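# Stand the bottle upright in the shelf's lower compartment

## Task

Put the bottle in the shelving unit's lower compartment standing upright with the cap on top, its entire base resting on that compartment's floor and behind the front lip; it must stay there without the robot holding it, and the gripper must release it and back away at the end.

## Robot and tools

Robot: one Kinova Gen3 arm with seven revolute joints and a two-pad parallel gripper (pads up to 50 mm apart). Joint order: joint_1 waist, joint_2 shoulder, joint_3 upper arm roll, joint_4 elbow, joint_5 forearm roll, joint_6 wrist pitch, joint_7 wrist roll. Turning only joint_7 moves the point between the pads around a 25 mm circle.

Scene frame: origin on the table surface under the arm's base, +z up, +y to the left when facing +x. The base itself may sit slightly tilted relative to the table. Head cameras are fixed: cam_head_left near (-0.075, -0.474, 0.726) m and cam_head_right near (0.119, -0.648, 0.745) m, both 896x504 and looking down at the workspace; cam_wrist (896x504, narrower view) rides on the wrist and has no given pose. Calibrations may be off by a couple of degrees and millimetres.

execute_actions: argument actions is a list holding at most one item. An empty list only reports the current state. A wait item is {"steps": N} with N up to 300 control steps (each 1/30 s); it commands nothing new. A motion item is {"rows": [...], "steps": N} with N up to 15 (default 15) and up to 15 rows; each row is used for one step and the final row repeats for any leftover steps. Optional pictures (true/false) decides whether camera images come back. A refused call does nothing.

Each row is a single flat list of 10 numbers for the one arm: first seven are absolute joint target angles in radians, in the joint order above and on the same scale as the Joint positions line (not offsets). Ranges: joint_1, joint_3, joint_5, joint_7 from -6.283 to 6.283; joint_2 -2.250 to 2.250; joint_4 -2.580 to 2.580; joint_6 -2.100 to 2.100. Targets beyond a range end by over 0.013 rad (and further out than the current angle) are refused; true ends can differ by up to 0.013 rad, and a target past the true end is clipped there, possibly reported as "joint sent to its limit" (absence of that line proves nothing). Last three numbers, each in [-1, 1]: gripper position (+1 fully open at 50 mm, about -0.65 pads touching, -1 to close on an object until it stops the fingers), force_limit (per-pad force about 20 N at -1, 102 N at 0, 185 N at +1, actual grip up to roughly 17 % more), speed (pad gap rate 20 mm/s at -1, 85 at 0, 150 at +1).

Motion limits: each joint's sent target is capped at a lead of 0.304 rad (joints 1-4) or 0.266 rad (joints 5-7) from its measured angle, and all targets are pulled back if they would put the gripper over 70 mm from where it is. Joints are speed and acceleration limited, move in sync, and stop together on reversal, so large moves may be unfinished when a result arrives; between calls the arm continues toward the last row until it nearly stalls.

Gripping: command -1 and hold it; object_status 2 means closed on something. 0 = moving, 1 = blocked while opening, 3 = reached the requested opening or pads met (usually nothing held). Any new position value resets status to 0 briefly. Stopped fingers ignore new force_limit or speed until position changes by at least 0.01; to soften a grip, open first. Lost or weakened grips re-close automatically, except when gripped at force_limit -1, where status stays 2 even after a loss. Gripping a fixed object off-centre lets the grip fade. Opening in mm is about (250 - position_measured) x 0.202.

Result lines: Joint positions (rad) and Joint velocities (rad/s) in joint order; "joint command not followed" means a clearance check altered or blocked targets (mounting blocks and posts count as arm); HELD flags steps where a row was not fully sent; TORQUE FAULT means a joint hit its load limit (50.7 N m for joints 1-4, 31.9 N m for 5-7, held weight included) and the arm halts 10 s, dropping the rest of the call; MOTOR HOT warns from 60 °C, and at 75 °C an OVER-TEMPERATURE FAULT lets the arm sag. Holding loads heats motors, even while idle.

zoom_image: camera (cam_head_left, cam_head_right or cam_wrist) and region [x0, y0, x1, y1] in pixels of that camera's latest image, origin top-left, at most 504x504. read_manual: optional section "licences"; returns licence text only. finished_scene: pass the current scene number; it ends and grades the scene irreversibly.

Cautions: held objects may get brief external tugs. Never push or knock anything off the table. Avoid dropping the bottle, slamming into the shelf, hard contact and faults or stops. The bottle must remain upright on its own after release; open the gripper and withdraw before ending the scene. Smooth, economical motion is preferred.

Each tool is called after ">>>" by a JSON object that holds its "op" and its "data", one argument or row to a line.

## Session

>>> {"op": "execute_actions", "data": {
  "actions": []
}}

Scene clock: 0.00 s of 5800.00 s.
position_measured=3 object_status=3
Joint positions: [-0.826  1.119  0.503  0.726 -0.693  0.895 -0.555]
Joint velocities: [ 0.001  0.     0.001 -0.    -0.001 -0.001 -0.   ]
Motor temperatures (°C, as the motors report them): [21 23 22 23 31 27 28]

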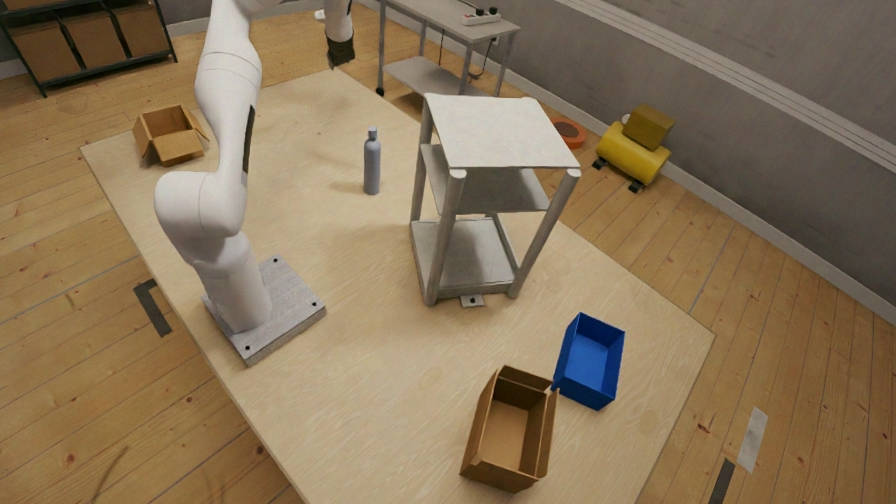

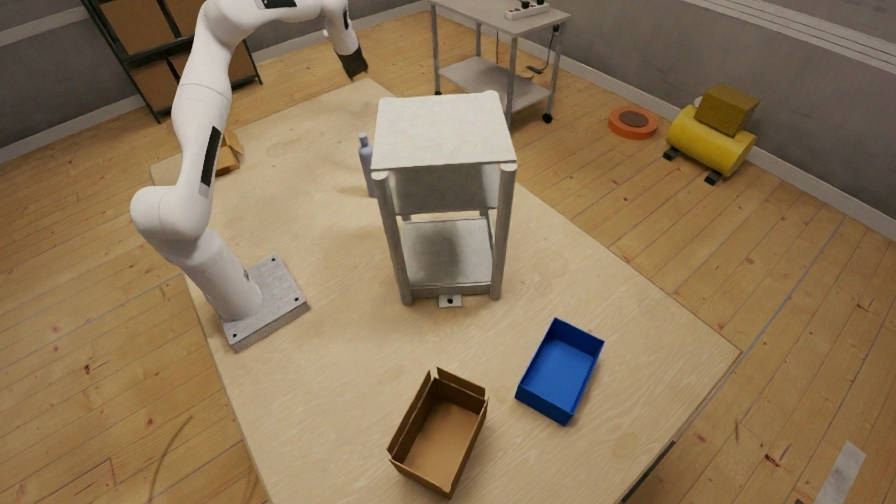

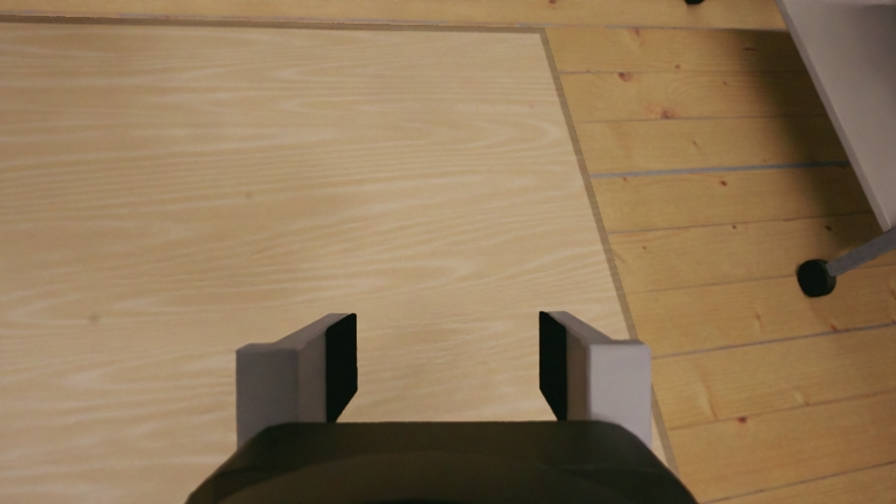

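>>> {"op": "zoom_image", "data": {
  "camera": "cam_head_left",
  "region": [340, 80, 600, 320]
}}

>>> {"op": "zoom_image", "data": {
  "camera": "cam_head_right",
  "region": [330, 80, 590, 320]
}}

Region (340, 80, 600, 320) of cam_head_left's 896x504 image, scaled by 1.938, with more detail than that image has; it fills the top 465 rows of this view, and the rest is white.

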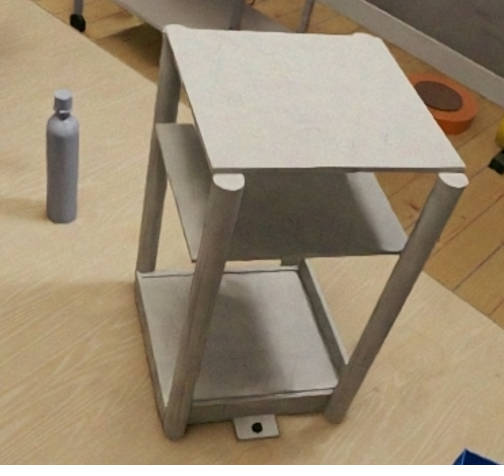

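Region (330, 80, 590, 320) of cam_head_right's 896x504 image, scaled by 1.938, with more detail than that image has; it fills the top 465 rows of this view, and the rest is white.

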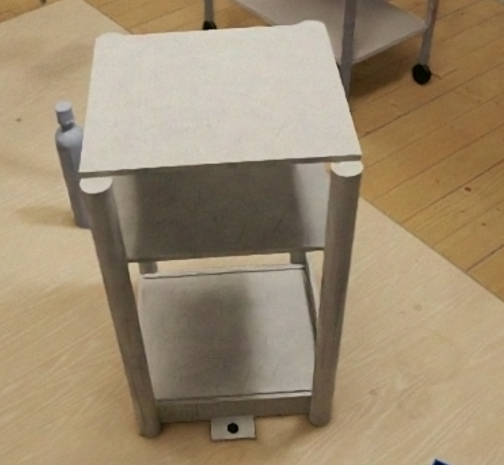

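>>> {"op": "execute_actions", "data": {
  "actions": [
    {"rows":[[-1.36,1.0,0,2.142,-1.92,-1.571,-1.571,1,0,0]]}
  ],
  "pictures": false
}}

>>> {"op": "execute_actions", "data": {
  "actions": [
    {"steps":90}
  ],
  "pictures": false
}}

>>> {"op": "execute_actions", "data": {
  "actions": [
    {"rows":[[-1.36,1.3,0,1.842,-1.92,-1.571,-1.571,1,0,0]]}
  ],
  "pictures": false
}}

>>> {"op": "execute_actions", "data": {
  "actions": [
    {"steps":30}
  ]
}}

Scene clock: 14.10 s of 5800.00 s.
position_measured=3 object_status=3
Joint positions: [-0.998  1.064  0.336  0.899 -0.842  0.743 -0.705]
Joint velocities: [-0.386 -0.086 -0.382  0.383 -0.339 -0.338 -0.337]
Motor temperatures (°C, as the motors report them): [21 23 22 23 31 27 28]
Steps of this call (steps 1 to 90: nothing new was sent; then 10.60 s passed at rest; steps 91 to 105: all 15 steps of this action). Readings (joint positions | what the end effector reports):
91: [-0.828 1.119 0.503 0.727 -0.694 0.894 -0.556] | position_measured=3 object_status=3
92: [-0.833 1.116 0.500 0.734 -0.697 0.889 -0.560] | position_measured=3 object_status=3
94: [-0.856 1.105 0.479 0.760 -0.717 0.867 -0.581] | position_measured=3 object_status=3
98: [-0.908 1.087 0.426 0.810 -0.763 0.822 -0.627] | position_measured=3 object_status=3
105: the state above

Scene clock: 17.10 s of 5800.00 s.
position_measured=3 object_status=3
Joint positions: [-1.364  0.97   0.001  2.119 -1.91  -0.968 -1.568]
Joint velocities: [ 0.027  0.188 -0.011  0.155 -0.065 -1.198 -0.021]
Motor temperatures (°C, as the motors report them): [21 23 22 23 31 27 28]
Steps of this call (steps 1 to 90: the robot went on to your last target). Readings (joint positions | what the end effector reports):
1: [-1.010 1.061 0.323 0.912 -0.853 0.732 -0.717] | position_measured=3 object_status=3
2: [-1.023 1.058 0.310 0.925 -0.865 0.721 -0.728] | position_measured=3 object_status=3
4: [-1.049 1.053 0.285 0.950 -0.887 0.698 -0.751] | position_measured=3 object_status=3
8: [-1.102 1.044 0.235 1.004 -0.935 0.651 -0.798] | position_measured=3 object_status=3
90: the state above

Scene clock: 17.60 s of 5800.00 s.
position_measured=3 object_status=3
Joint positions: [-1.36   1.285 -0.     1.853 -1.919 -1.527 -1.571]
Joint velocities: [ 0.001  0.203  0.011 -0.216 -0.007 -0.826 -0.001]
Motor temperatures (°C, as the motors report them): [21 23 22 23 31 27 28]
Steps of this call (steps 1 to 15: all 15 steps of this action). Readings (joint positions | what the end effector reports):
1: [-1.363 0.977 0.001 2.123 -1.913 -1.009 -1.568] | position_measured=3 object_status=3
2: [-1.362 0.989 0.002 2.122 -1.914 -1.047 -1.569] | position_measured=3 object_status=3
4: [-1.361 1.029 0.002 2.104 -1.916 -1.113 -1.570] | position_measured=3 object_status=3
8: [-1.360 1.163 0.001 2.001 -1.919 -1.255 -1.570] | position_measured=3 object_status=3
15: the state above

Scene clock: 18.60 s of 5800.00 s.
position_measured=3 object_status=3
Joint positions: [-1.36   1.3    0.     1.842 -1.92  -1.571 -1.571]
Joint velocities: [ 0.     0.     0.002 -0.     0.001  0.002 -0.   ]
Motor temperatures (°C, as the motors report them): [21 23 22 23 31 27 28]
Steps of this call (steps 1 to 30: the robot went on to your last target). Readings (joint positions | what the end effector reports):
1: [-1.360 1.290 0.000 1.847 -1.920 -1.550 -1.571] | position_measured=3 object_status=3
2: [-1.360 1.293 0.000 1.845 -1.920 -1.563 -1.571] | position_measured=3 object_status=3
4: [-1.360 1.295 0.000 1.843 -1.920 -1.570 -1.571] | position_measured=3 object_status=3
8: [-1.360 1.299 -0.000 1.842 -1.920 -1.571 -1.571] | position_measured=3 object_status=3
30: the state above
The arm was judged still, so your last target was given up. Only a new action makes it travel on or press farther. Fingers that are still opening or closing keep moving.

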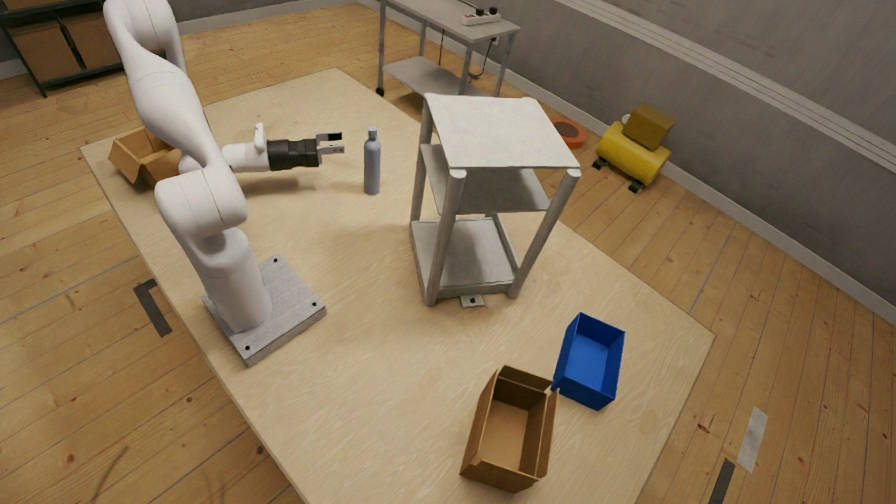

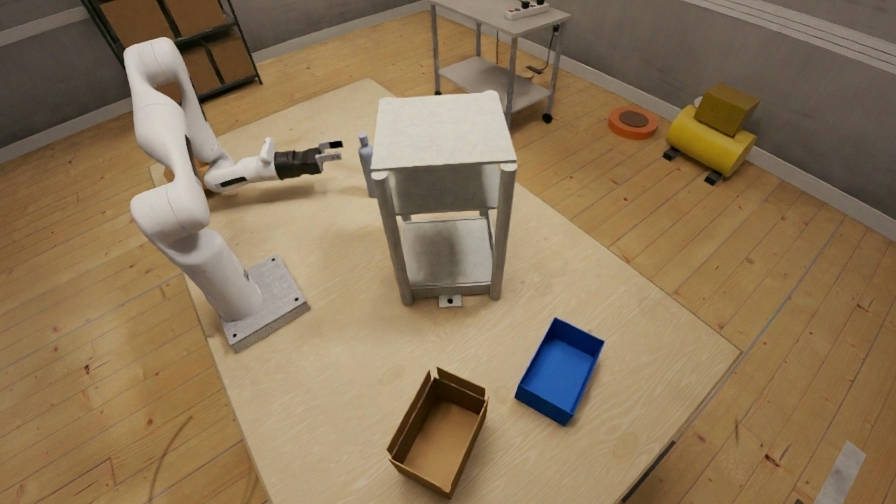

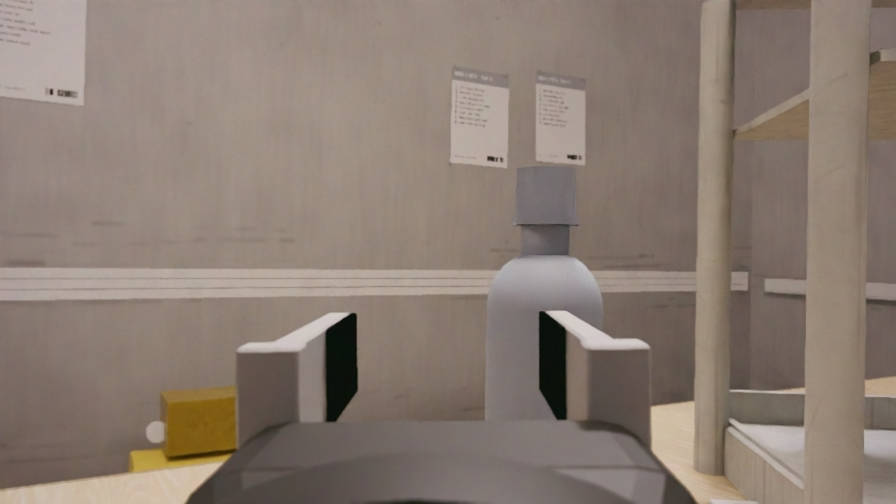

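>>> {"op": "execute_actions", "data": {
  "actions": [
    {"rows":[[-1.25,1.32,0,1.822,-1.95,-1.571,-1.571,1,0,0]]}
  ]
}}

Scene clock: 20.57 s of 5800.00 s.
position_measured=3 object_status=3
Joint positions: [-1.251  1.32   0.     1.822 -1.95  -1.571 -1.571]
Joint velocities: [ 0.014  0.002  0.    -0.001 -0.002 -0.003 -0.   ]
Motor temperatures (°C, as the motors report them): [21 23 22 23 31 27 28]
Steps of this call (steps 1 to 44: nothing new was sent; steps 45 to 59: all 15 steps of this action). Readings (joint positions | what the end effector reports):
45: [-1.358 1.300 -0.000 1.842 -1.920 -1.571 -1.571] | position_measured=3 object_status=3
46: [-1.352 1.301 -0.001 1.840 -1.921 -1.571 -1.571] | position_measured=3 object_status=3
48: [-1.322 1.307 -0.002 1.835 -1.928 -1.571 -1.571] | position_measured=3 object_status=3
52: [-1.261 1.318 0.002 1.824 -1.948 -1.571 -1.571] | position_measured=3 object_status=3
59: the state above

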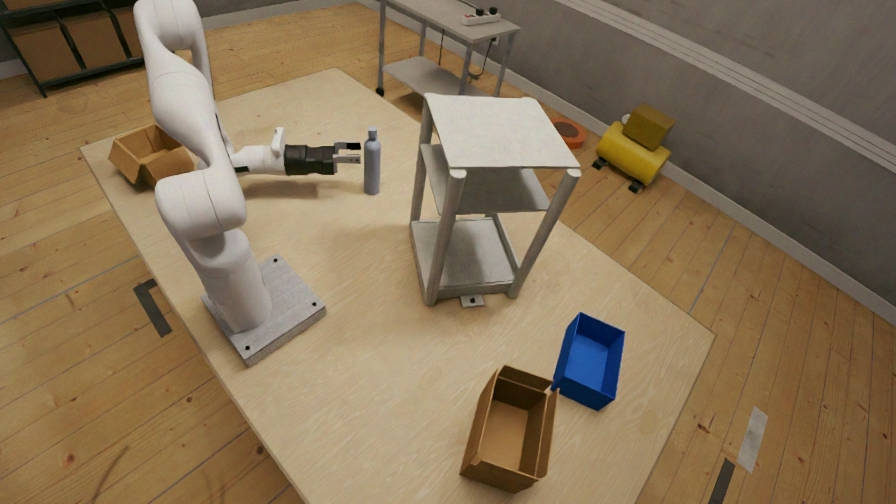

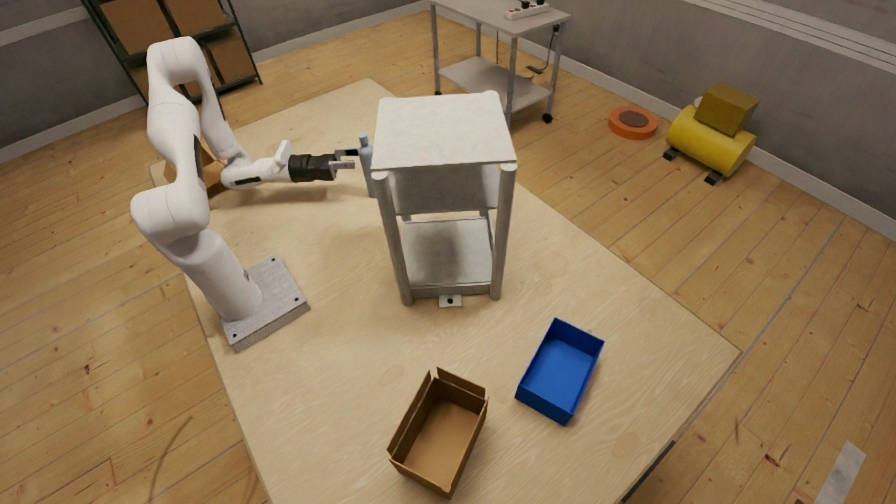

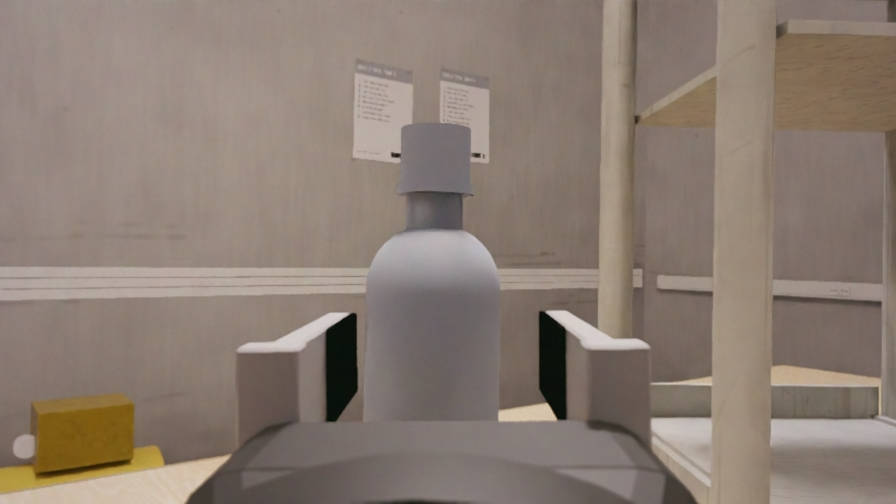

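>>> {"op": "execute_actions", "data": {
  "actions": [
    {"rows":[[-1.17,1.32,0,1.822,-1.887,-1.571,-1.571,1,0,0]]}
  ]
}}

Scene clock: 23.03 s of 5800.00 s.
position_measured=3 object_status=3
Joint positions: [-1.171  1.32   0.     1.822 -1.887 -1.571 -1.571]
Joint velocities: [ 0.006 -0.    -0.    -0.     0.001 -0.    -0.   ]
Motor temperatures (°C, as the motors report them): [21 23 22 23 31 27 28]
Steps of this call (steps 1 to 15: the robot went on to your last target; steps 16 to 59: nothing new was sent; steps 60 to 74: all 15 steps of this action). Readings (joint positions | what the end effector reports):
60: [-1.248 1.320 -0.000 1.822 -1.949 -1.571 -1.571] | position_measured=3 object_status=3
61: [-1.242 1.320 -0.001 1.822 -1.946 -1.571 -1.571] | position_measured=3 object_status=3
63: [-1.212 1.320 -0.002 1.822 -1.925 -1.571 -1.571] | position_measured=3 object_status=3
67: [-1.176 1.320 0.002 1.822 -1.889 -1.571 -1.571] | position_measured=3 object_status=3
74: the state above

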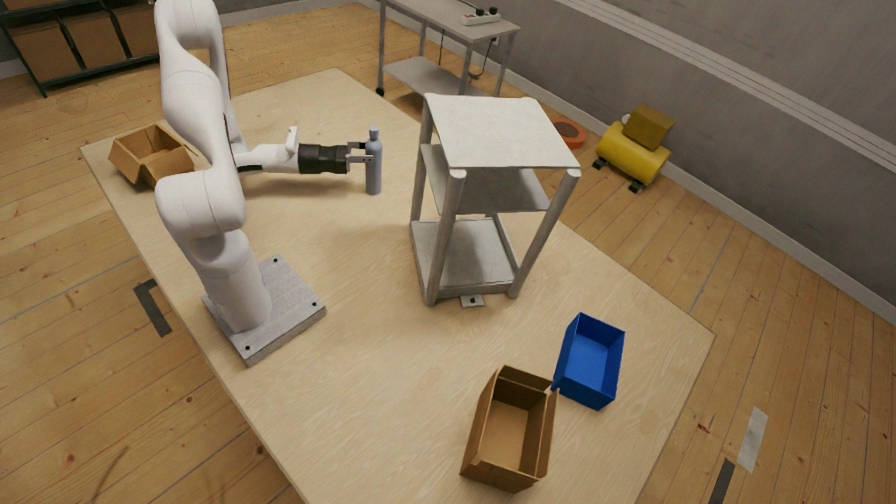

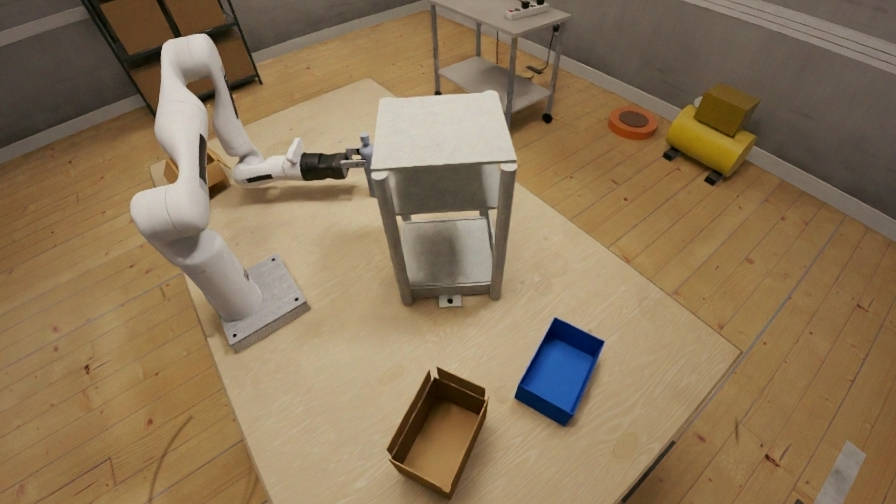

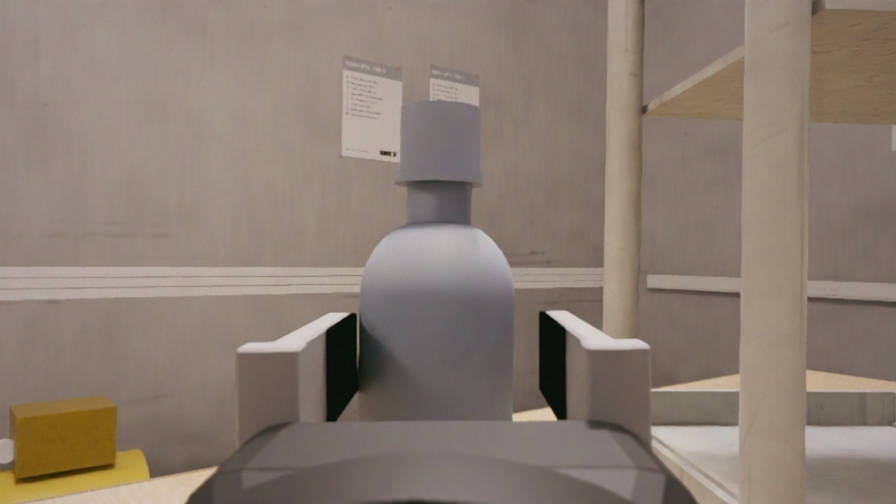

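>>> {"op": "execute_actions", "data": {
  "actions": [
    {"rows":[[-1.115,1.32,0,1.822,-1.838,-1.571,-1.571,1,0,0]]}
  ],
  "pictures": false
}}

>>> {"op": "execute_actions", "data": {
  "actions": [
    {"rows":[[-1.115,1.32,0,1.822,-1.838,-1.571,-1.571,-1,0,0]]}
  ],
  "pictures": false
}}

>>> {"op": "execute_actions", "data": {
  "actions": [
    {"rows":[[-1.115,0.6,0,2.542,-1.5,-1.571,-1.571,-1,0,0]]}
  ],
  "pictures": false
}}

>>> {"op": "execute_actions", "data": {
  "actions": [
    {"steps":30}
  ]
}}

>>> {"op": "execute_actions", "data": {
  "actions": [
    {"rows":[[-1.115,0.6,0,2.542,2.2,-1.571,-1.571,-1,0,0]]}
  ],
  "pictures": false
}}

>>> {"op": "execute_actions", "data": {
  "actions": [
    {"steps":120}
  ]
}}

Scene clock: 25.70 s of 5800.00 s.
position_measured=3 object_status=3
Joint positions: [-1.116  1.32   0.     1.822 -1.838 -1.571 -1.571]
Joint velocities: [ 0.006 -0.001  0.002 -0.    -0.    -0.001 -0.   ]
Motor temperatures (°C, as the motors report them): [21 23 22 23 31 27 28]
Steps of this call (steps 1 to 15: the robot went on to your last target; steps 16 to 65: nothing new was sent; steps 66 to 80: all 15 steps of this action). Readings (joint positions | what the end effector reports):
66: [-1.169 1.320 -0.000 1.822 -1.886 -1.571 -1.571] | position_measured=3 object_status=3
67: [-1.162 1.320 -0.001 1.822 -1.882 -1.571 -1.571] | position_measured=3 object_status=3
69: [-1.137 1.320 -0.001 1.822 -1.861 -1.571 -1.571] | position_measured=3 object_status=3
73: [-1.119 1.320 0.001 1.822 -1.839 -1.571 -1.571] | position_measured=3 object_status=3
80: the state above

Scene clock: 26.20 s of 5800.00 s.
position_measured=44 object_status=2
Joint positions: [-1.115  1.32  -0.     1.822 -1.838 -1.571 -1.571]
Joint velocities: [ 0.001 -0.     0.    -0.     0.    -0.001 -0.   ]
Motor temperatures (°C, as the motors report them): [21 23 22 23 31 27 28]
Steps of this call (steps 1 to 15: all 15 steps of this action). Readings (joint positions | what the end effector reports):
1: [-1.115 1.320 0.000 1.822 -1.838 -1.571 -1.571] | position_measured=14 object_status=0
2: [-1.115 1.320 0.000 1.822 -1.838 -1.571 -1.571] | position_measured=28 object_status=0
4: [-1.115 1.320 -0.000 1.822 -1.838 -1.571 -1.571] | position_measured=44 object_status=0
8: [-1.115 1.320 -0.000 1.822 -1.838 -1.571 -1.571] | position_measured=44 object_status=0
15: the state above

Scene clock: 26.70 s of 5800.00 s.
position_measured=44 object_status=2
Joint positions: [-1.115  0.948 -0.     2.186 -1.582 -1.571 -1.571]
Joint velocities: [-0.001 -0.962  0.001  0.958  0.349 -0.003 -0.001]
Motor temperatures (°C, as the motors report them): [21 23 22 23 31 27 28]
Steps of this call (steps 1 to 15: all 15 steps of this action). Readings (joint positions | what the end effector reports):
1: [-1.115 1.319 -0.000 1.823 -1.837 -1.571 -1.571] | position_measured=44 object_status=2
2: [-1.115 1.312 -0.001 1.829 -1.833 -1.569 -1.571] | position_measured=44 object_status=2
4: [-1.115 1.283 -0.002 1.857 -1.810 -1.568 -1.571] | position_measured=44 object_status=2
8: [-1.115 1.170 -0.001 1.966 -1.714 -1.570 -1.571] | position_measured=44 object_status=2
15: the state above

Scene clock: 27.70 s of 5800.00 s.
position_measured=44 object_status=2
Joint positions: [-1.115  0.6    0.     2.542 -1.5   -1.571 -1.571]
Joint velocities: [ 0.001 -0.001  0.    -0.    -0.     0.002  0.   ]
Motor temperatures (°C, as the motors report them): [21 23 22 23 31 27 28]
Steps of this call (steps 1 to 30: the robot went on to your last target). Readings (joint positions | what the end effector reports):
1: [-1.115 0.916 -0.000 2.217 -1.571 -1.571 -1.571] | position_measured=44 object_status=2
2: [-1.116 0.885 -0.000 2.249 -1.561 -1.571 -1.571] | position_measured=44 object_status=2
4: [-1.116 0.822 -0.000 2.313 -1.546 -1.571 -1.571] | position_measured=44 object_status=2
8: [-1.115 0.700 0.000 2.439 -1.521 -1.571 -1.571] | position_measured=44 object_status=2
30: the state above
The arm was judged still, so your last target was given up. Only a new action makes it travel on or press farther. Fingers that are still opening or closing keep moving.

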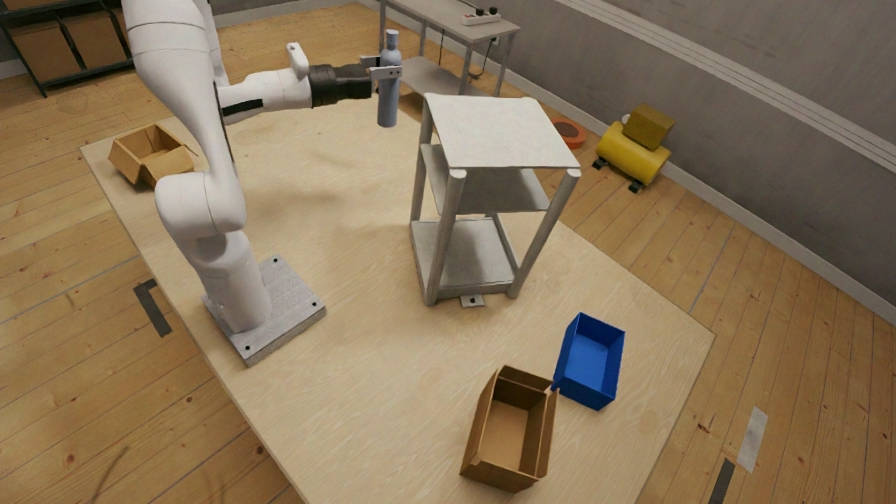

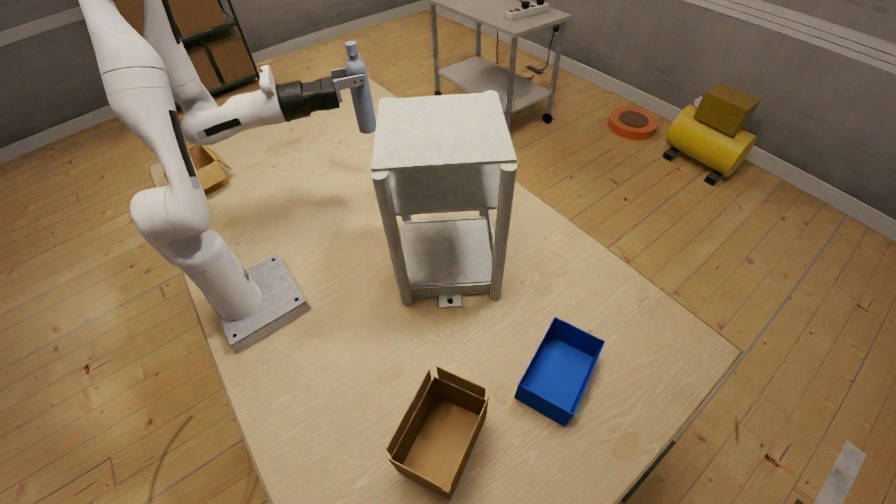

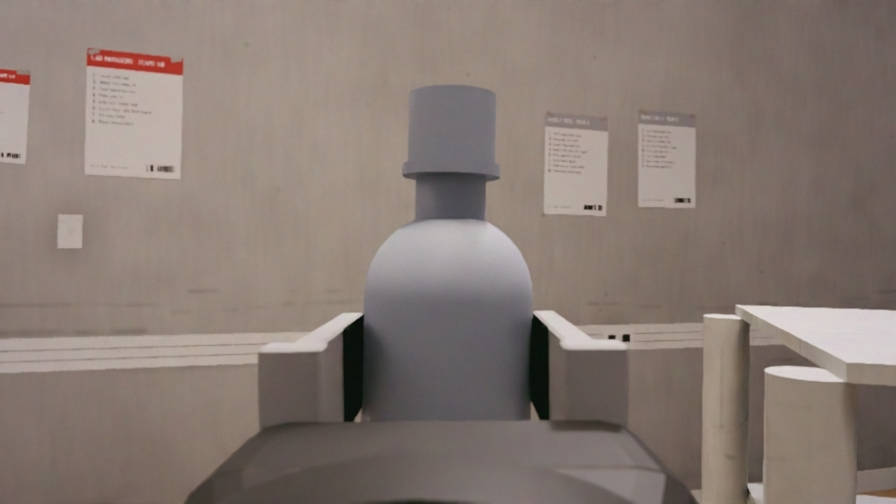

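Scene clock: 28.20 s of 5800.00 s.
position_measured=44 object_status=2
Joint positions: [-1.115  0.6    0.     2.542 -0.995 -1.571 -1.571]
Joint velocities: [-0.001  0.002  0.    -0.001  1.219 -0.002 -0.001]
Motor temperatures (°C, as the motors report them): [21 23 22 23 31 27 28]
Steps of this call (steps 1 to 15: all 15 steps of this action). Readings (joint positions | what the end effector reports):
1: [-1.115 0.600 0.000 2.542 -1.499 -1.571 -1.571] | position_measured=44 object_status=2
2: [-1.115 0.600 0.000 2.543 -1.490 -1.571 -1.571] | position_measured=44 object_status=2
4: [-1.114 0.600 0.001 2.543 -1.441 -1.571 -1.571] | position_measured=44 object_status=2
8: [-1.114 0.600 0.000 2.542 -1.280 -1.571 -1.571] | position_measured=44 object_status=2
15: the state above

Scene clock: 32.20 s of 5800.00 s.
position_measured=44 object_status=2
Joint positions: [-1.115  0.6   -0.     2.542  2.2   -1.571 -1.571]
Joint velocities: [ 0.001 -0.     0.     0.     0.002  0.     0.001]
Motor temperatures (°C, as the motors report them): [21 23 22 23 31 27 28]
Steps of this call (steps 1 to 105: the robot went on to your last target; steps 106 to 120: nothing new was sent). Readings (joint positions | what the end effector reports):
1: [-1.115 0.600 0.000 2.542 -0.955 -1.571 -1.571] | position_measured=44 object_status=2
2: [-1.115 0.600 0.000 2.542 -0.914 -1.571 -1.571] | position_measured=44 object_status=2
4: [-1.115 0.600 0.000 2.542 -0.833 -1.571 -1.571] | position_measured=44 object_status=2
8: [-1.115 0.600 0.000 2.542 -0.670 -1.571 -1.571] | position_measured=44 object_status=2
120: the state above
The arm was judged still, so your last target was given up. Only a new action makes it travel on or press farther. Fingers that are still opening or closing keep moving.

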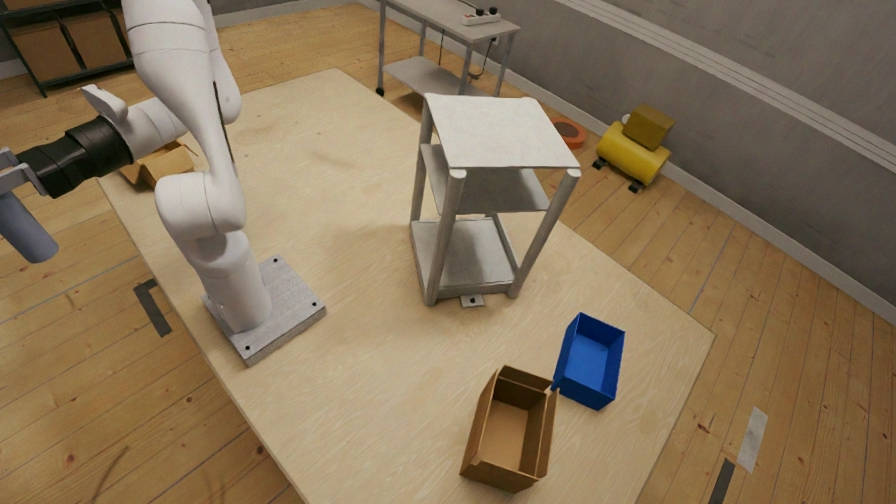

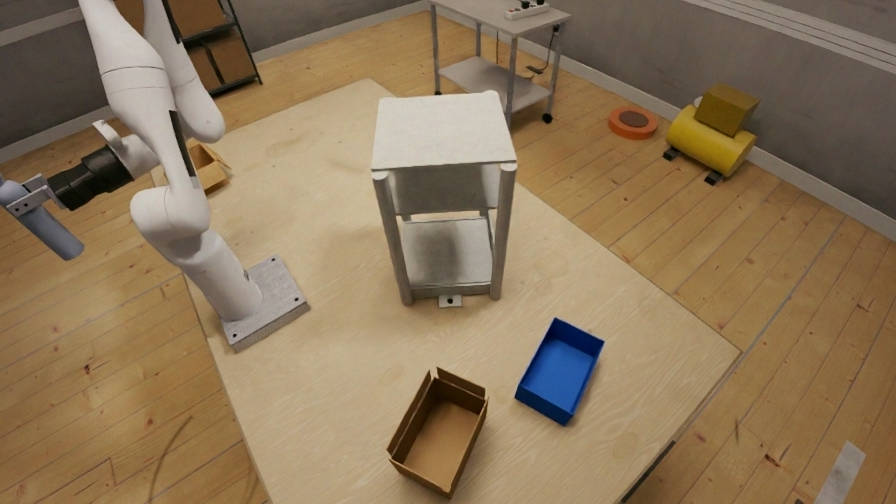

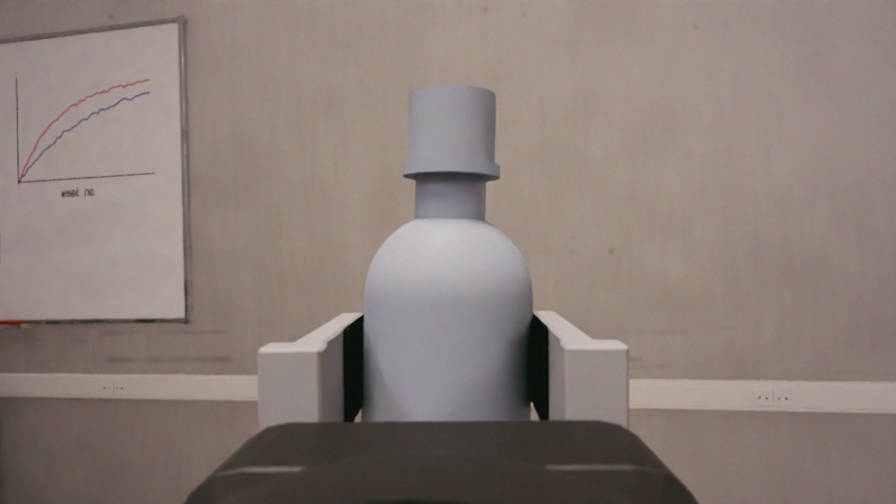

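>>> {"op": "execute_actions", "data": {
  "actions": [
    {"rows":[[2.1,0.6,0,2.542,2.2,-1.571,-1.571,-1,0,0]]}
  ],
  "pictures": false
}}

>>> {"op": "execute_actions", "data": {
  "actions": [
    {"steps":80}
  ],
  "pictures": false
}}

>>> {"op": "execute_actions", "data": {
  "actions": [
    {"rows":[[2.1,0.9,0,2.242,1.6,-1.571,-1.571,-1,0,0]]}
  ],
  "pictures": false
}}

>>> {"op": "execute_actions", "data": {
  "actions": [
    {"steps":15}
  ],
  "pictures": false
}}

>>> {"op": "execute_actions", "data": {
  "actions": [
    {"rows":[[1.6,0.9,0,2.242,1.6,-1.571,-1.571,-1,0,0]]}
  ],
  "pictures": false
}}

>>> {"op": "execute_actions", "data": {
  "actions": [
    {"steps":20}
  ],
  "pictures": false
}}

>>> {"op": "execute_actions", "data": {
  "actions": [
    {"rows":[[1.5,1.183,0,1.959,1.6,-1.571,-1.571,-1,0,0]]}
  ],
  "pictures": false
}}

>>> {"op": "execute_actions", "data": {
  "actions": [
    {"steps":15}
  ]
}}

Scene clock: 35.63 s of 5800.00 s.
position_measured=44 object_status=2
Joint positions: [-0.655  0.6   -0.     2.542  2.2   -1.571 -1.571]
Joint velocities: [ 1.258  0.001  0.    -0.    -0.002  0.001 -0.   ]
Motor temperatures (°C, as the motors report them): [21 23 22 23 31 27 28]
Steps of this call (steps 1 to 88: nothing new was sent; steps 89 to 103: all 15 steps of this action). Readings (joint positions | what the end effector reports):
89: [-1.113 0.600 -0.000 2.542 2.200 -1.571 -1.571] | position_measured=44 object_status=2
90: [-1.106 0.600 -0.001 2.542 2.200 -1.571 -1.571] | position_measured=44 object_status=2
92: [-1.074 0.600 -0.001 2.542 2.200 -1.571 -1.571] | position_measured=44 object_status=2
96: [-0.948 0.600 -0.001 2.542 2.200 -1.571 -1.571] | position_measured=44 object_status=2
103: the state above

Scene clock: 38.30 s of 5800.00 s.
position_measured=44 object_status=2
Joint positions: [ 2.099  0.6    0.     2.542  2.2   -1.571 -1.571]
Joint velocities: [ 0.006 -0.    -0.     0.     0.     0.002  0.001]
Motor temperatures (°C, as the motors report them): [21 23 22 23 31 27 28]
Steps of this call (steps 1 to 80: the robot went on to your last target). Readings (joint positions | what the end effector reports):
1: [-0.613 0.600 -0.000 2.542 2.200 -1.571 -1.571] | position_measured=44 object_status=2
2: [-0.571 0.600 -0.000 2.542 2.200 -1.571 -1.571] | position_measured=44 object_status=2
4: [-0.487 0.600 -0.000 2.542 2.200 -1.571 -1.571] | position_measured=44 object_status=2
8: [-0.318 0.600 0.000 2.542 2.200 -1.571 -1.571] | position_measured=44 object_status=2
80: the state above

Scene clock: 38.80 s of 5800.00 s.
position_measured=44 object_status=2
Joint positions: [ 2.1    0.829 -0.     2.313  1.883 -1.571 -1.571]
Joint velocities: [ 0.001  0.326  0.003 -0.344 -0.999  0.003 -0.001]
Motor temperatures (°C, as the motors report them): [21 23 22 23 31 27 28]
Steps of this call (steps 1 to 15: all 15 steps of this action). Readings (joint positions | what the end effector reports):
1: [2.099 0.602 -0.000 2.541 2.200 -1.571 -1.571] | position_measured=44 object_status=2
2: [2.099 0.609 -0.000 2.536 2.196 -1.572 -1.571] | position_measured=44 object_status=2
4: [2.099 0.639 -0.001 2.510 2.174 -1.572 -1.571] | position_measured=44 object_status=2
8: [2.099 0.722 -0.000 2.426 2.087 -1.571 -1.571] | position_measured=44 object_status=2
15: the state above

Scene clock: 39.30 s of 5800.00 s.
position_measured=44 object_status=2
Joint positions: [ 2.1    0.899  0.     2.242  1.6   -1.571 -1.571]
Joint velocities: [-0.002  0.009  0.001  0.    -0.005 -0.001 -0.   ]
Motor temperatures (°C, as the motors report them): [21 23 22 23 31 27 28]
Steps of this call (steps 1 to 15: the robot went on to your last target). Readings (joint positions | what the end effector reports):
1: [2.100 0.839 0.000 2.302 1.849 -1.571 -1.571] | position_measured=44 object_status=2
2: [2.100 0.849 -0.000 2.292 1.814 -1.571 -1.571] | position_measured=44 object_status=2
4: [2.100 0.866 -0.000 2.275 1.742 -1.571 -1.571] | position_measured=44 object_status=2
8: [2.100 0.892 0.000 2.247 1.623 -1.571 -1.571] | position_measured=44 object_status=2
15: the state above

Scene clock: 39.80 s of 5800.00 s.
position_measured=44 object_status=2
Joint positions: [ 1.755  0.9    0.     2.241  1.6   -1.571 -1.571]
Joint velocities: [-0.844  0.002 -0.003  0.    -0.001 -0.    -0.   ]
Motor temperatures (°C, as the motors report them): [21 23 22 23 31 27 28]
Steps of this call (steps 1 to 15: all 15 steps of this action). Readings (joint positions | what the end effector reports):
1: [2.099 0.899 0.000 2.242 1.600 -1.571 -1.571] | position_measured=44 object_status=2
2: [2.091 0.899 0.001 2.242 1.599 -1.571 -1.571] | position_measured=44 object_status=2
4: [2.061 0.899 0.002 2.241 1.599 -1.571 -1.571] | position_measured=44 object_status=2
8: [1.952 0.900 0.001 2.241 1.600 -1.571 -1.571] | position_measured=44 object_status=2
15: the state above

Scene clock: 40.47 s of 5800.00 s.
position_measured=44 object_status=2
Joint positions: [ 1.6    0.9   -0.     2.242  1.6   -1.571 -1.571]
Joint velocities: [-0.004 -0.001 -0.001  0.     0.001 -0.001 -0.001]
Motor temperatures (°C, as the motors report them): [21 23 22 23 31 27 28]
Steps of this call (steps 1 to 20: the robot went on to your last target). Readings (joint positions | what the end effector reports):
1: [1.727 0.900 0.000 2.241 1.600 -1.571 -1.571] | position_measured=44 object_status=2
2: [1.699 0.900 0.000 2.241 1.600 -1.571 -1.571] | position_measured=44 object_status=2
4: [1.653 0.900 -0.001 2.242 1.600 -1.571 -1.571] | position_measured=44 object_status=2
8: [1.610 0.900 -0.002 2.242 1.601 -1.571 -1.571] | position_measured=44 object_status=2
20: the state above

Scene clock: 40.97 s of 5800.00 s.
position_measured=44 object_status=2
Joint positions: [ 1.504  1.174  0.     1.964  1.6   -1.57  -1.571]
Joint velocities: [-0.028  0.078 -0.    -0.092  0.002 -0.    -0.001]
Motor temperatures (°C, as the motors report them): [21 23 22 23 31 27 28]
Steps of this call (steps 1 to 15: all 15 steps of this action). Readings (joint positions | what the end effector reports):
1: [1.600 0.901 -0.000 2.241 1.600 -1.571 -1.571] | position_measured=44 object_status=2
2: [1.597 0.908 -0.000 2.235 1.600 -1.572 -1.571] | position_measured=44 object_status=2
4: [1.586 0.939 -0.000 2.208 1.601 -1.572 -1.571] | position_measured=44 object_status=2
8: [1.546 1.052 -0.000 2.095 1.600 -1.571 -1.571] | position_measured=44 object_status=2
15: the state above

Scene clock: 41.47 s of 5800.00 s.
position_measured=44 object_status=2
Joint positions: [ 1.5    1.183 -0.     1.959  1.6   -1.571 -1.571]
Joint velocities: [-0.     0.001 -0.001  0.     0.001  0.    -0.001]
Motor temperatures (°C, as the motors report them): [21 23 22 23 31 27 28]
Steps of this call (steps 1 to 15: the robot went on to your last target). Readings (joint positions | what the end effector reports):
1: [1.503 1.175 0.000 1.962 1.600 -1.570 -1.571] | position_measured=44 object_status=2
2: [1.502 1.177 0.000 1.961 1.600 -1.571 -1.571] | position_measured=44 object_status=2
4: [1.501 1.180 0.000 1.960 1.600 -1.571 -1.571] | position_measured=44 object_status=2
8: [1.500 1.182 -0.000 1.959 1.600 -1.571 -1.571] | position_measured=44 object_status=2
15: the state above
The arm was judged still, so your last target was given up. Only a new action makes it travel on or press farther. Fingers that are still opening or closing keep moving.

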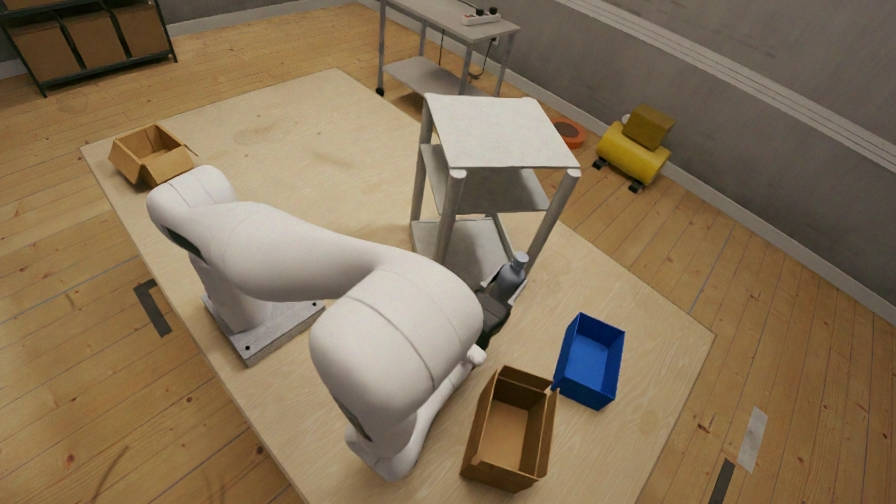

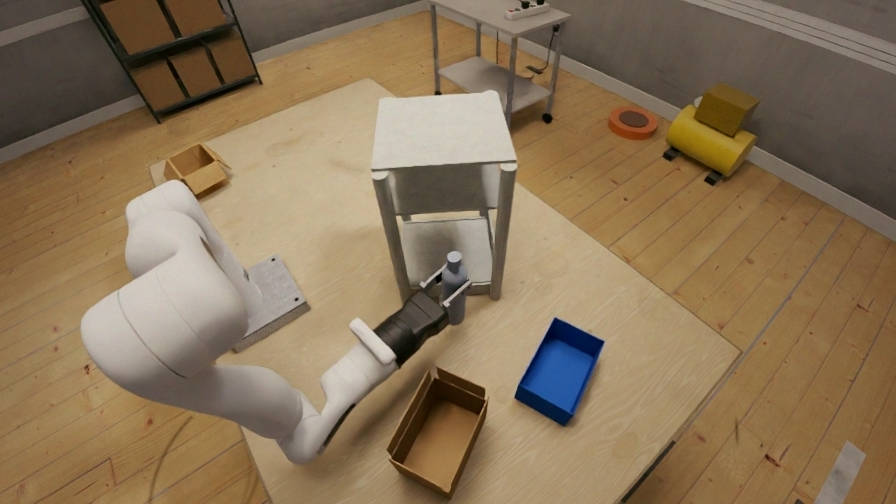

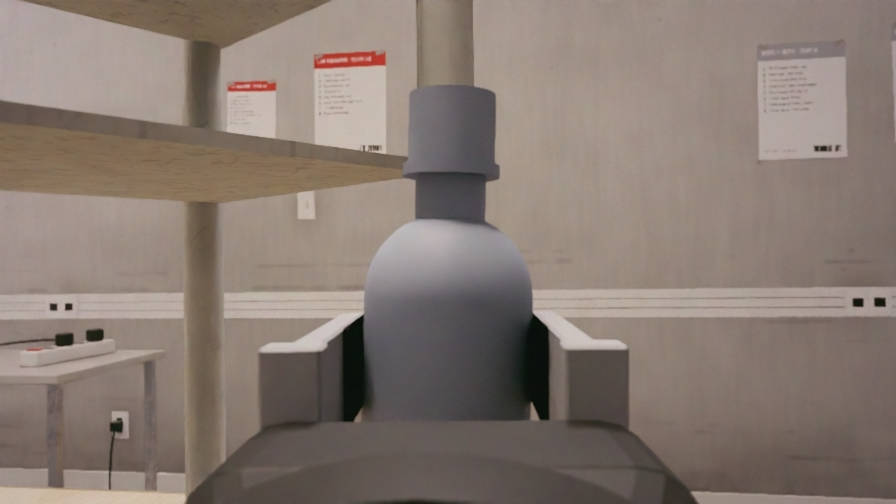

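>>> {"op": "execute_actions", "data": {
  "actions": [
    {"rows":[[1.4,1.215,0,1.927,1.6,-1.571,-1.571,-1,0,0]]}
  ]
}}

>>> {"op": "zoom_image", "data": {
  "camera": "cam_head_right",
  "region": [370, 180, 530, 340]
}}

Scene clock: 44.40 s of 5800.00 s.
position_measured=44 object_status=2
Joint positions: [ 1.401  1.215 -0.     1.927  1.6   -1.571 -1.571]
Joint velocities: [-0.011  0.003 -0.    -0.001 -0.    -0.    -0.   ]
Motor temperatures (°C, as the motors report them): [21 24 22 23 31 27 28]
Steps of this call (steps 1 to 73: nothing new was sent; steps 74 to 88: all 15 steps of this action). Readings (joint positions | what the end effector reports):
74: [1.498 1.183 0.000 1.959 1.600 -1.571 -1.571] | position_measured=44 object_status=2
75: [1.492 1.185 0.001 1.957 1.599 -1.571 -1.571] | position_measured=44 object_status=2
77: [1.462 1.195 0.002 1.947 1.599 -1.572 -1.571] | position_measured=44 object_status=2
81: [1.409 1.212 -0.002 1.930 1.601 -1.571 -1.571] | position_measured=44 object_status=2
88: the state above

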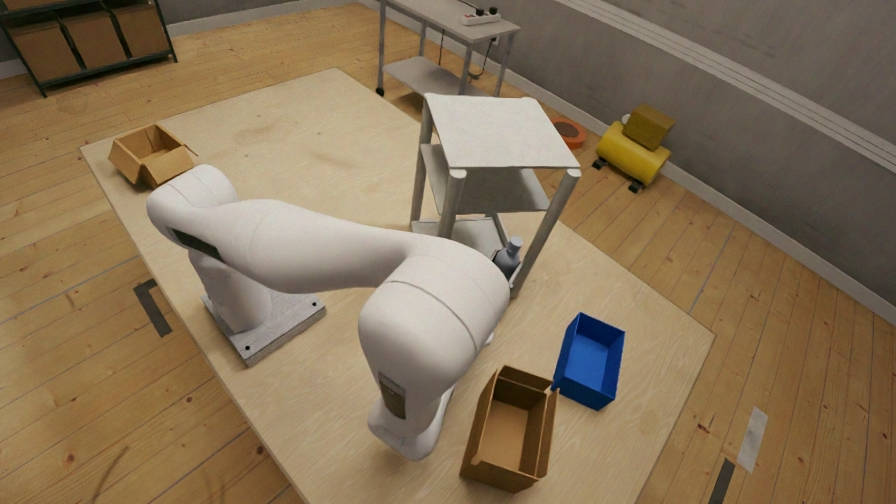

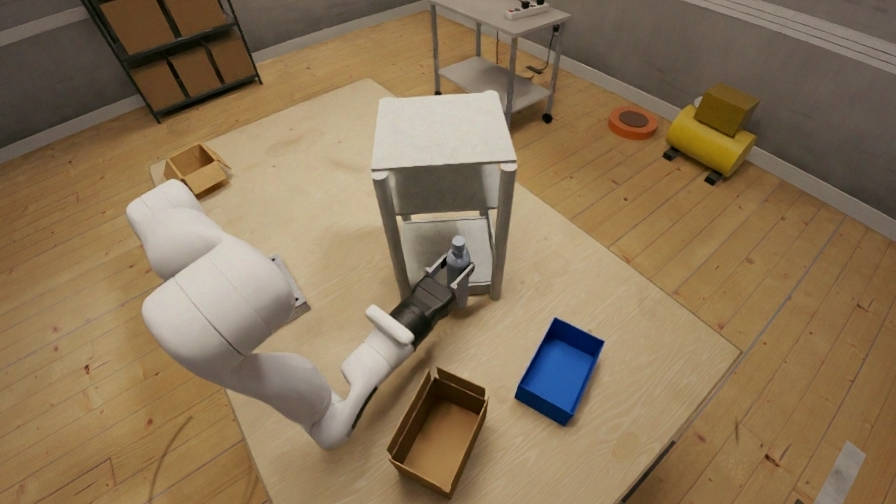

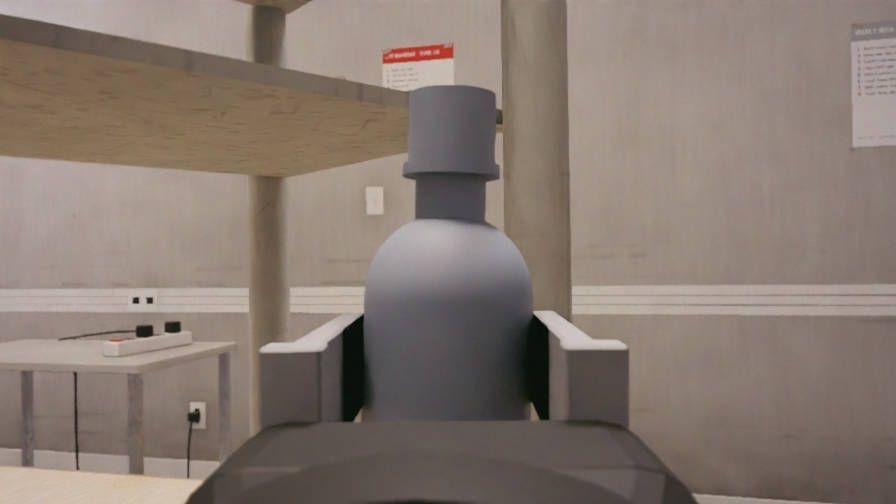

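Region (370, 180, 530, 340) of cam_head_right's 896x504 image, scaled by 3.150, with more detail than that image has.

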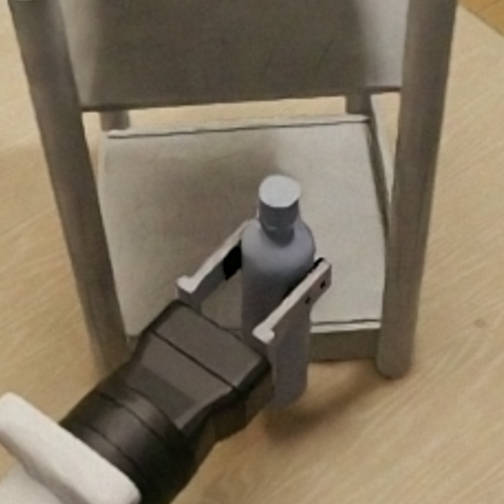

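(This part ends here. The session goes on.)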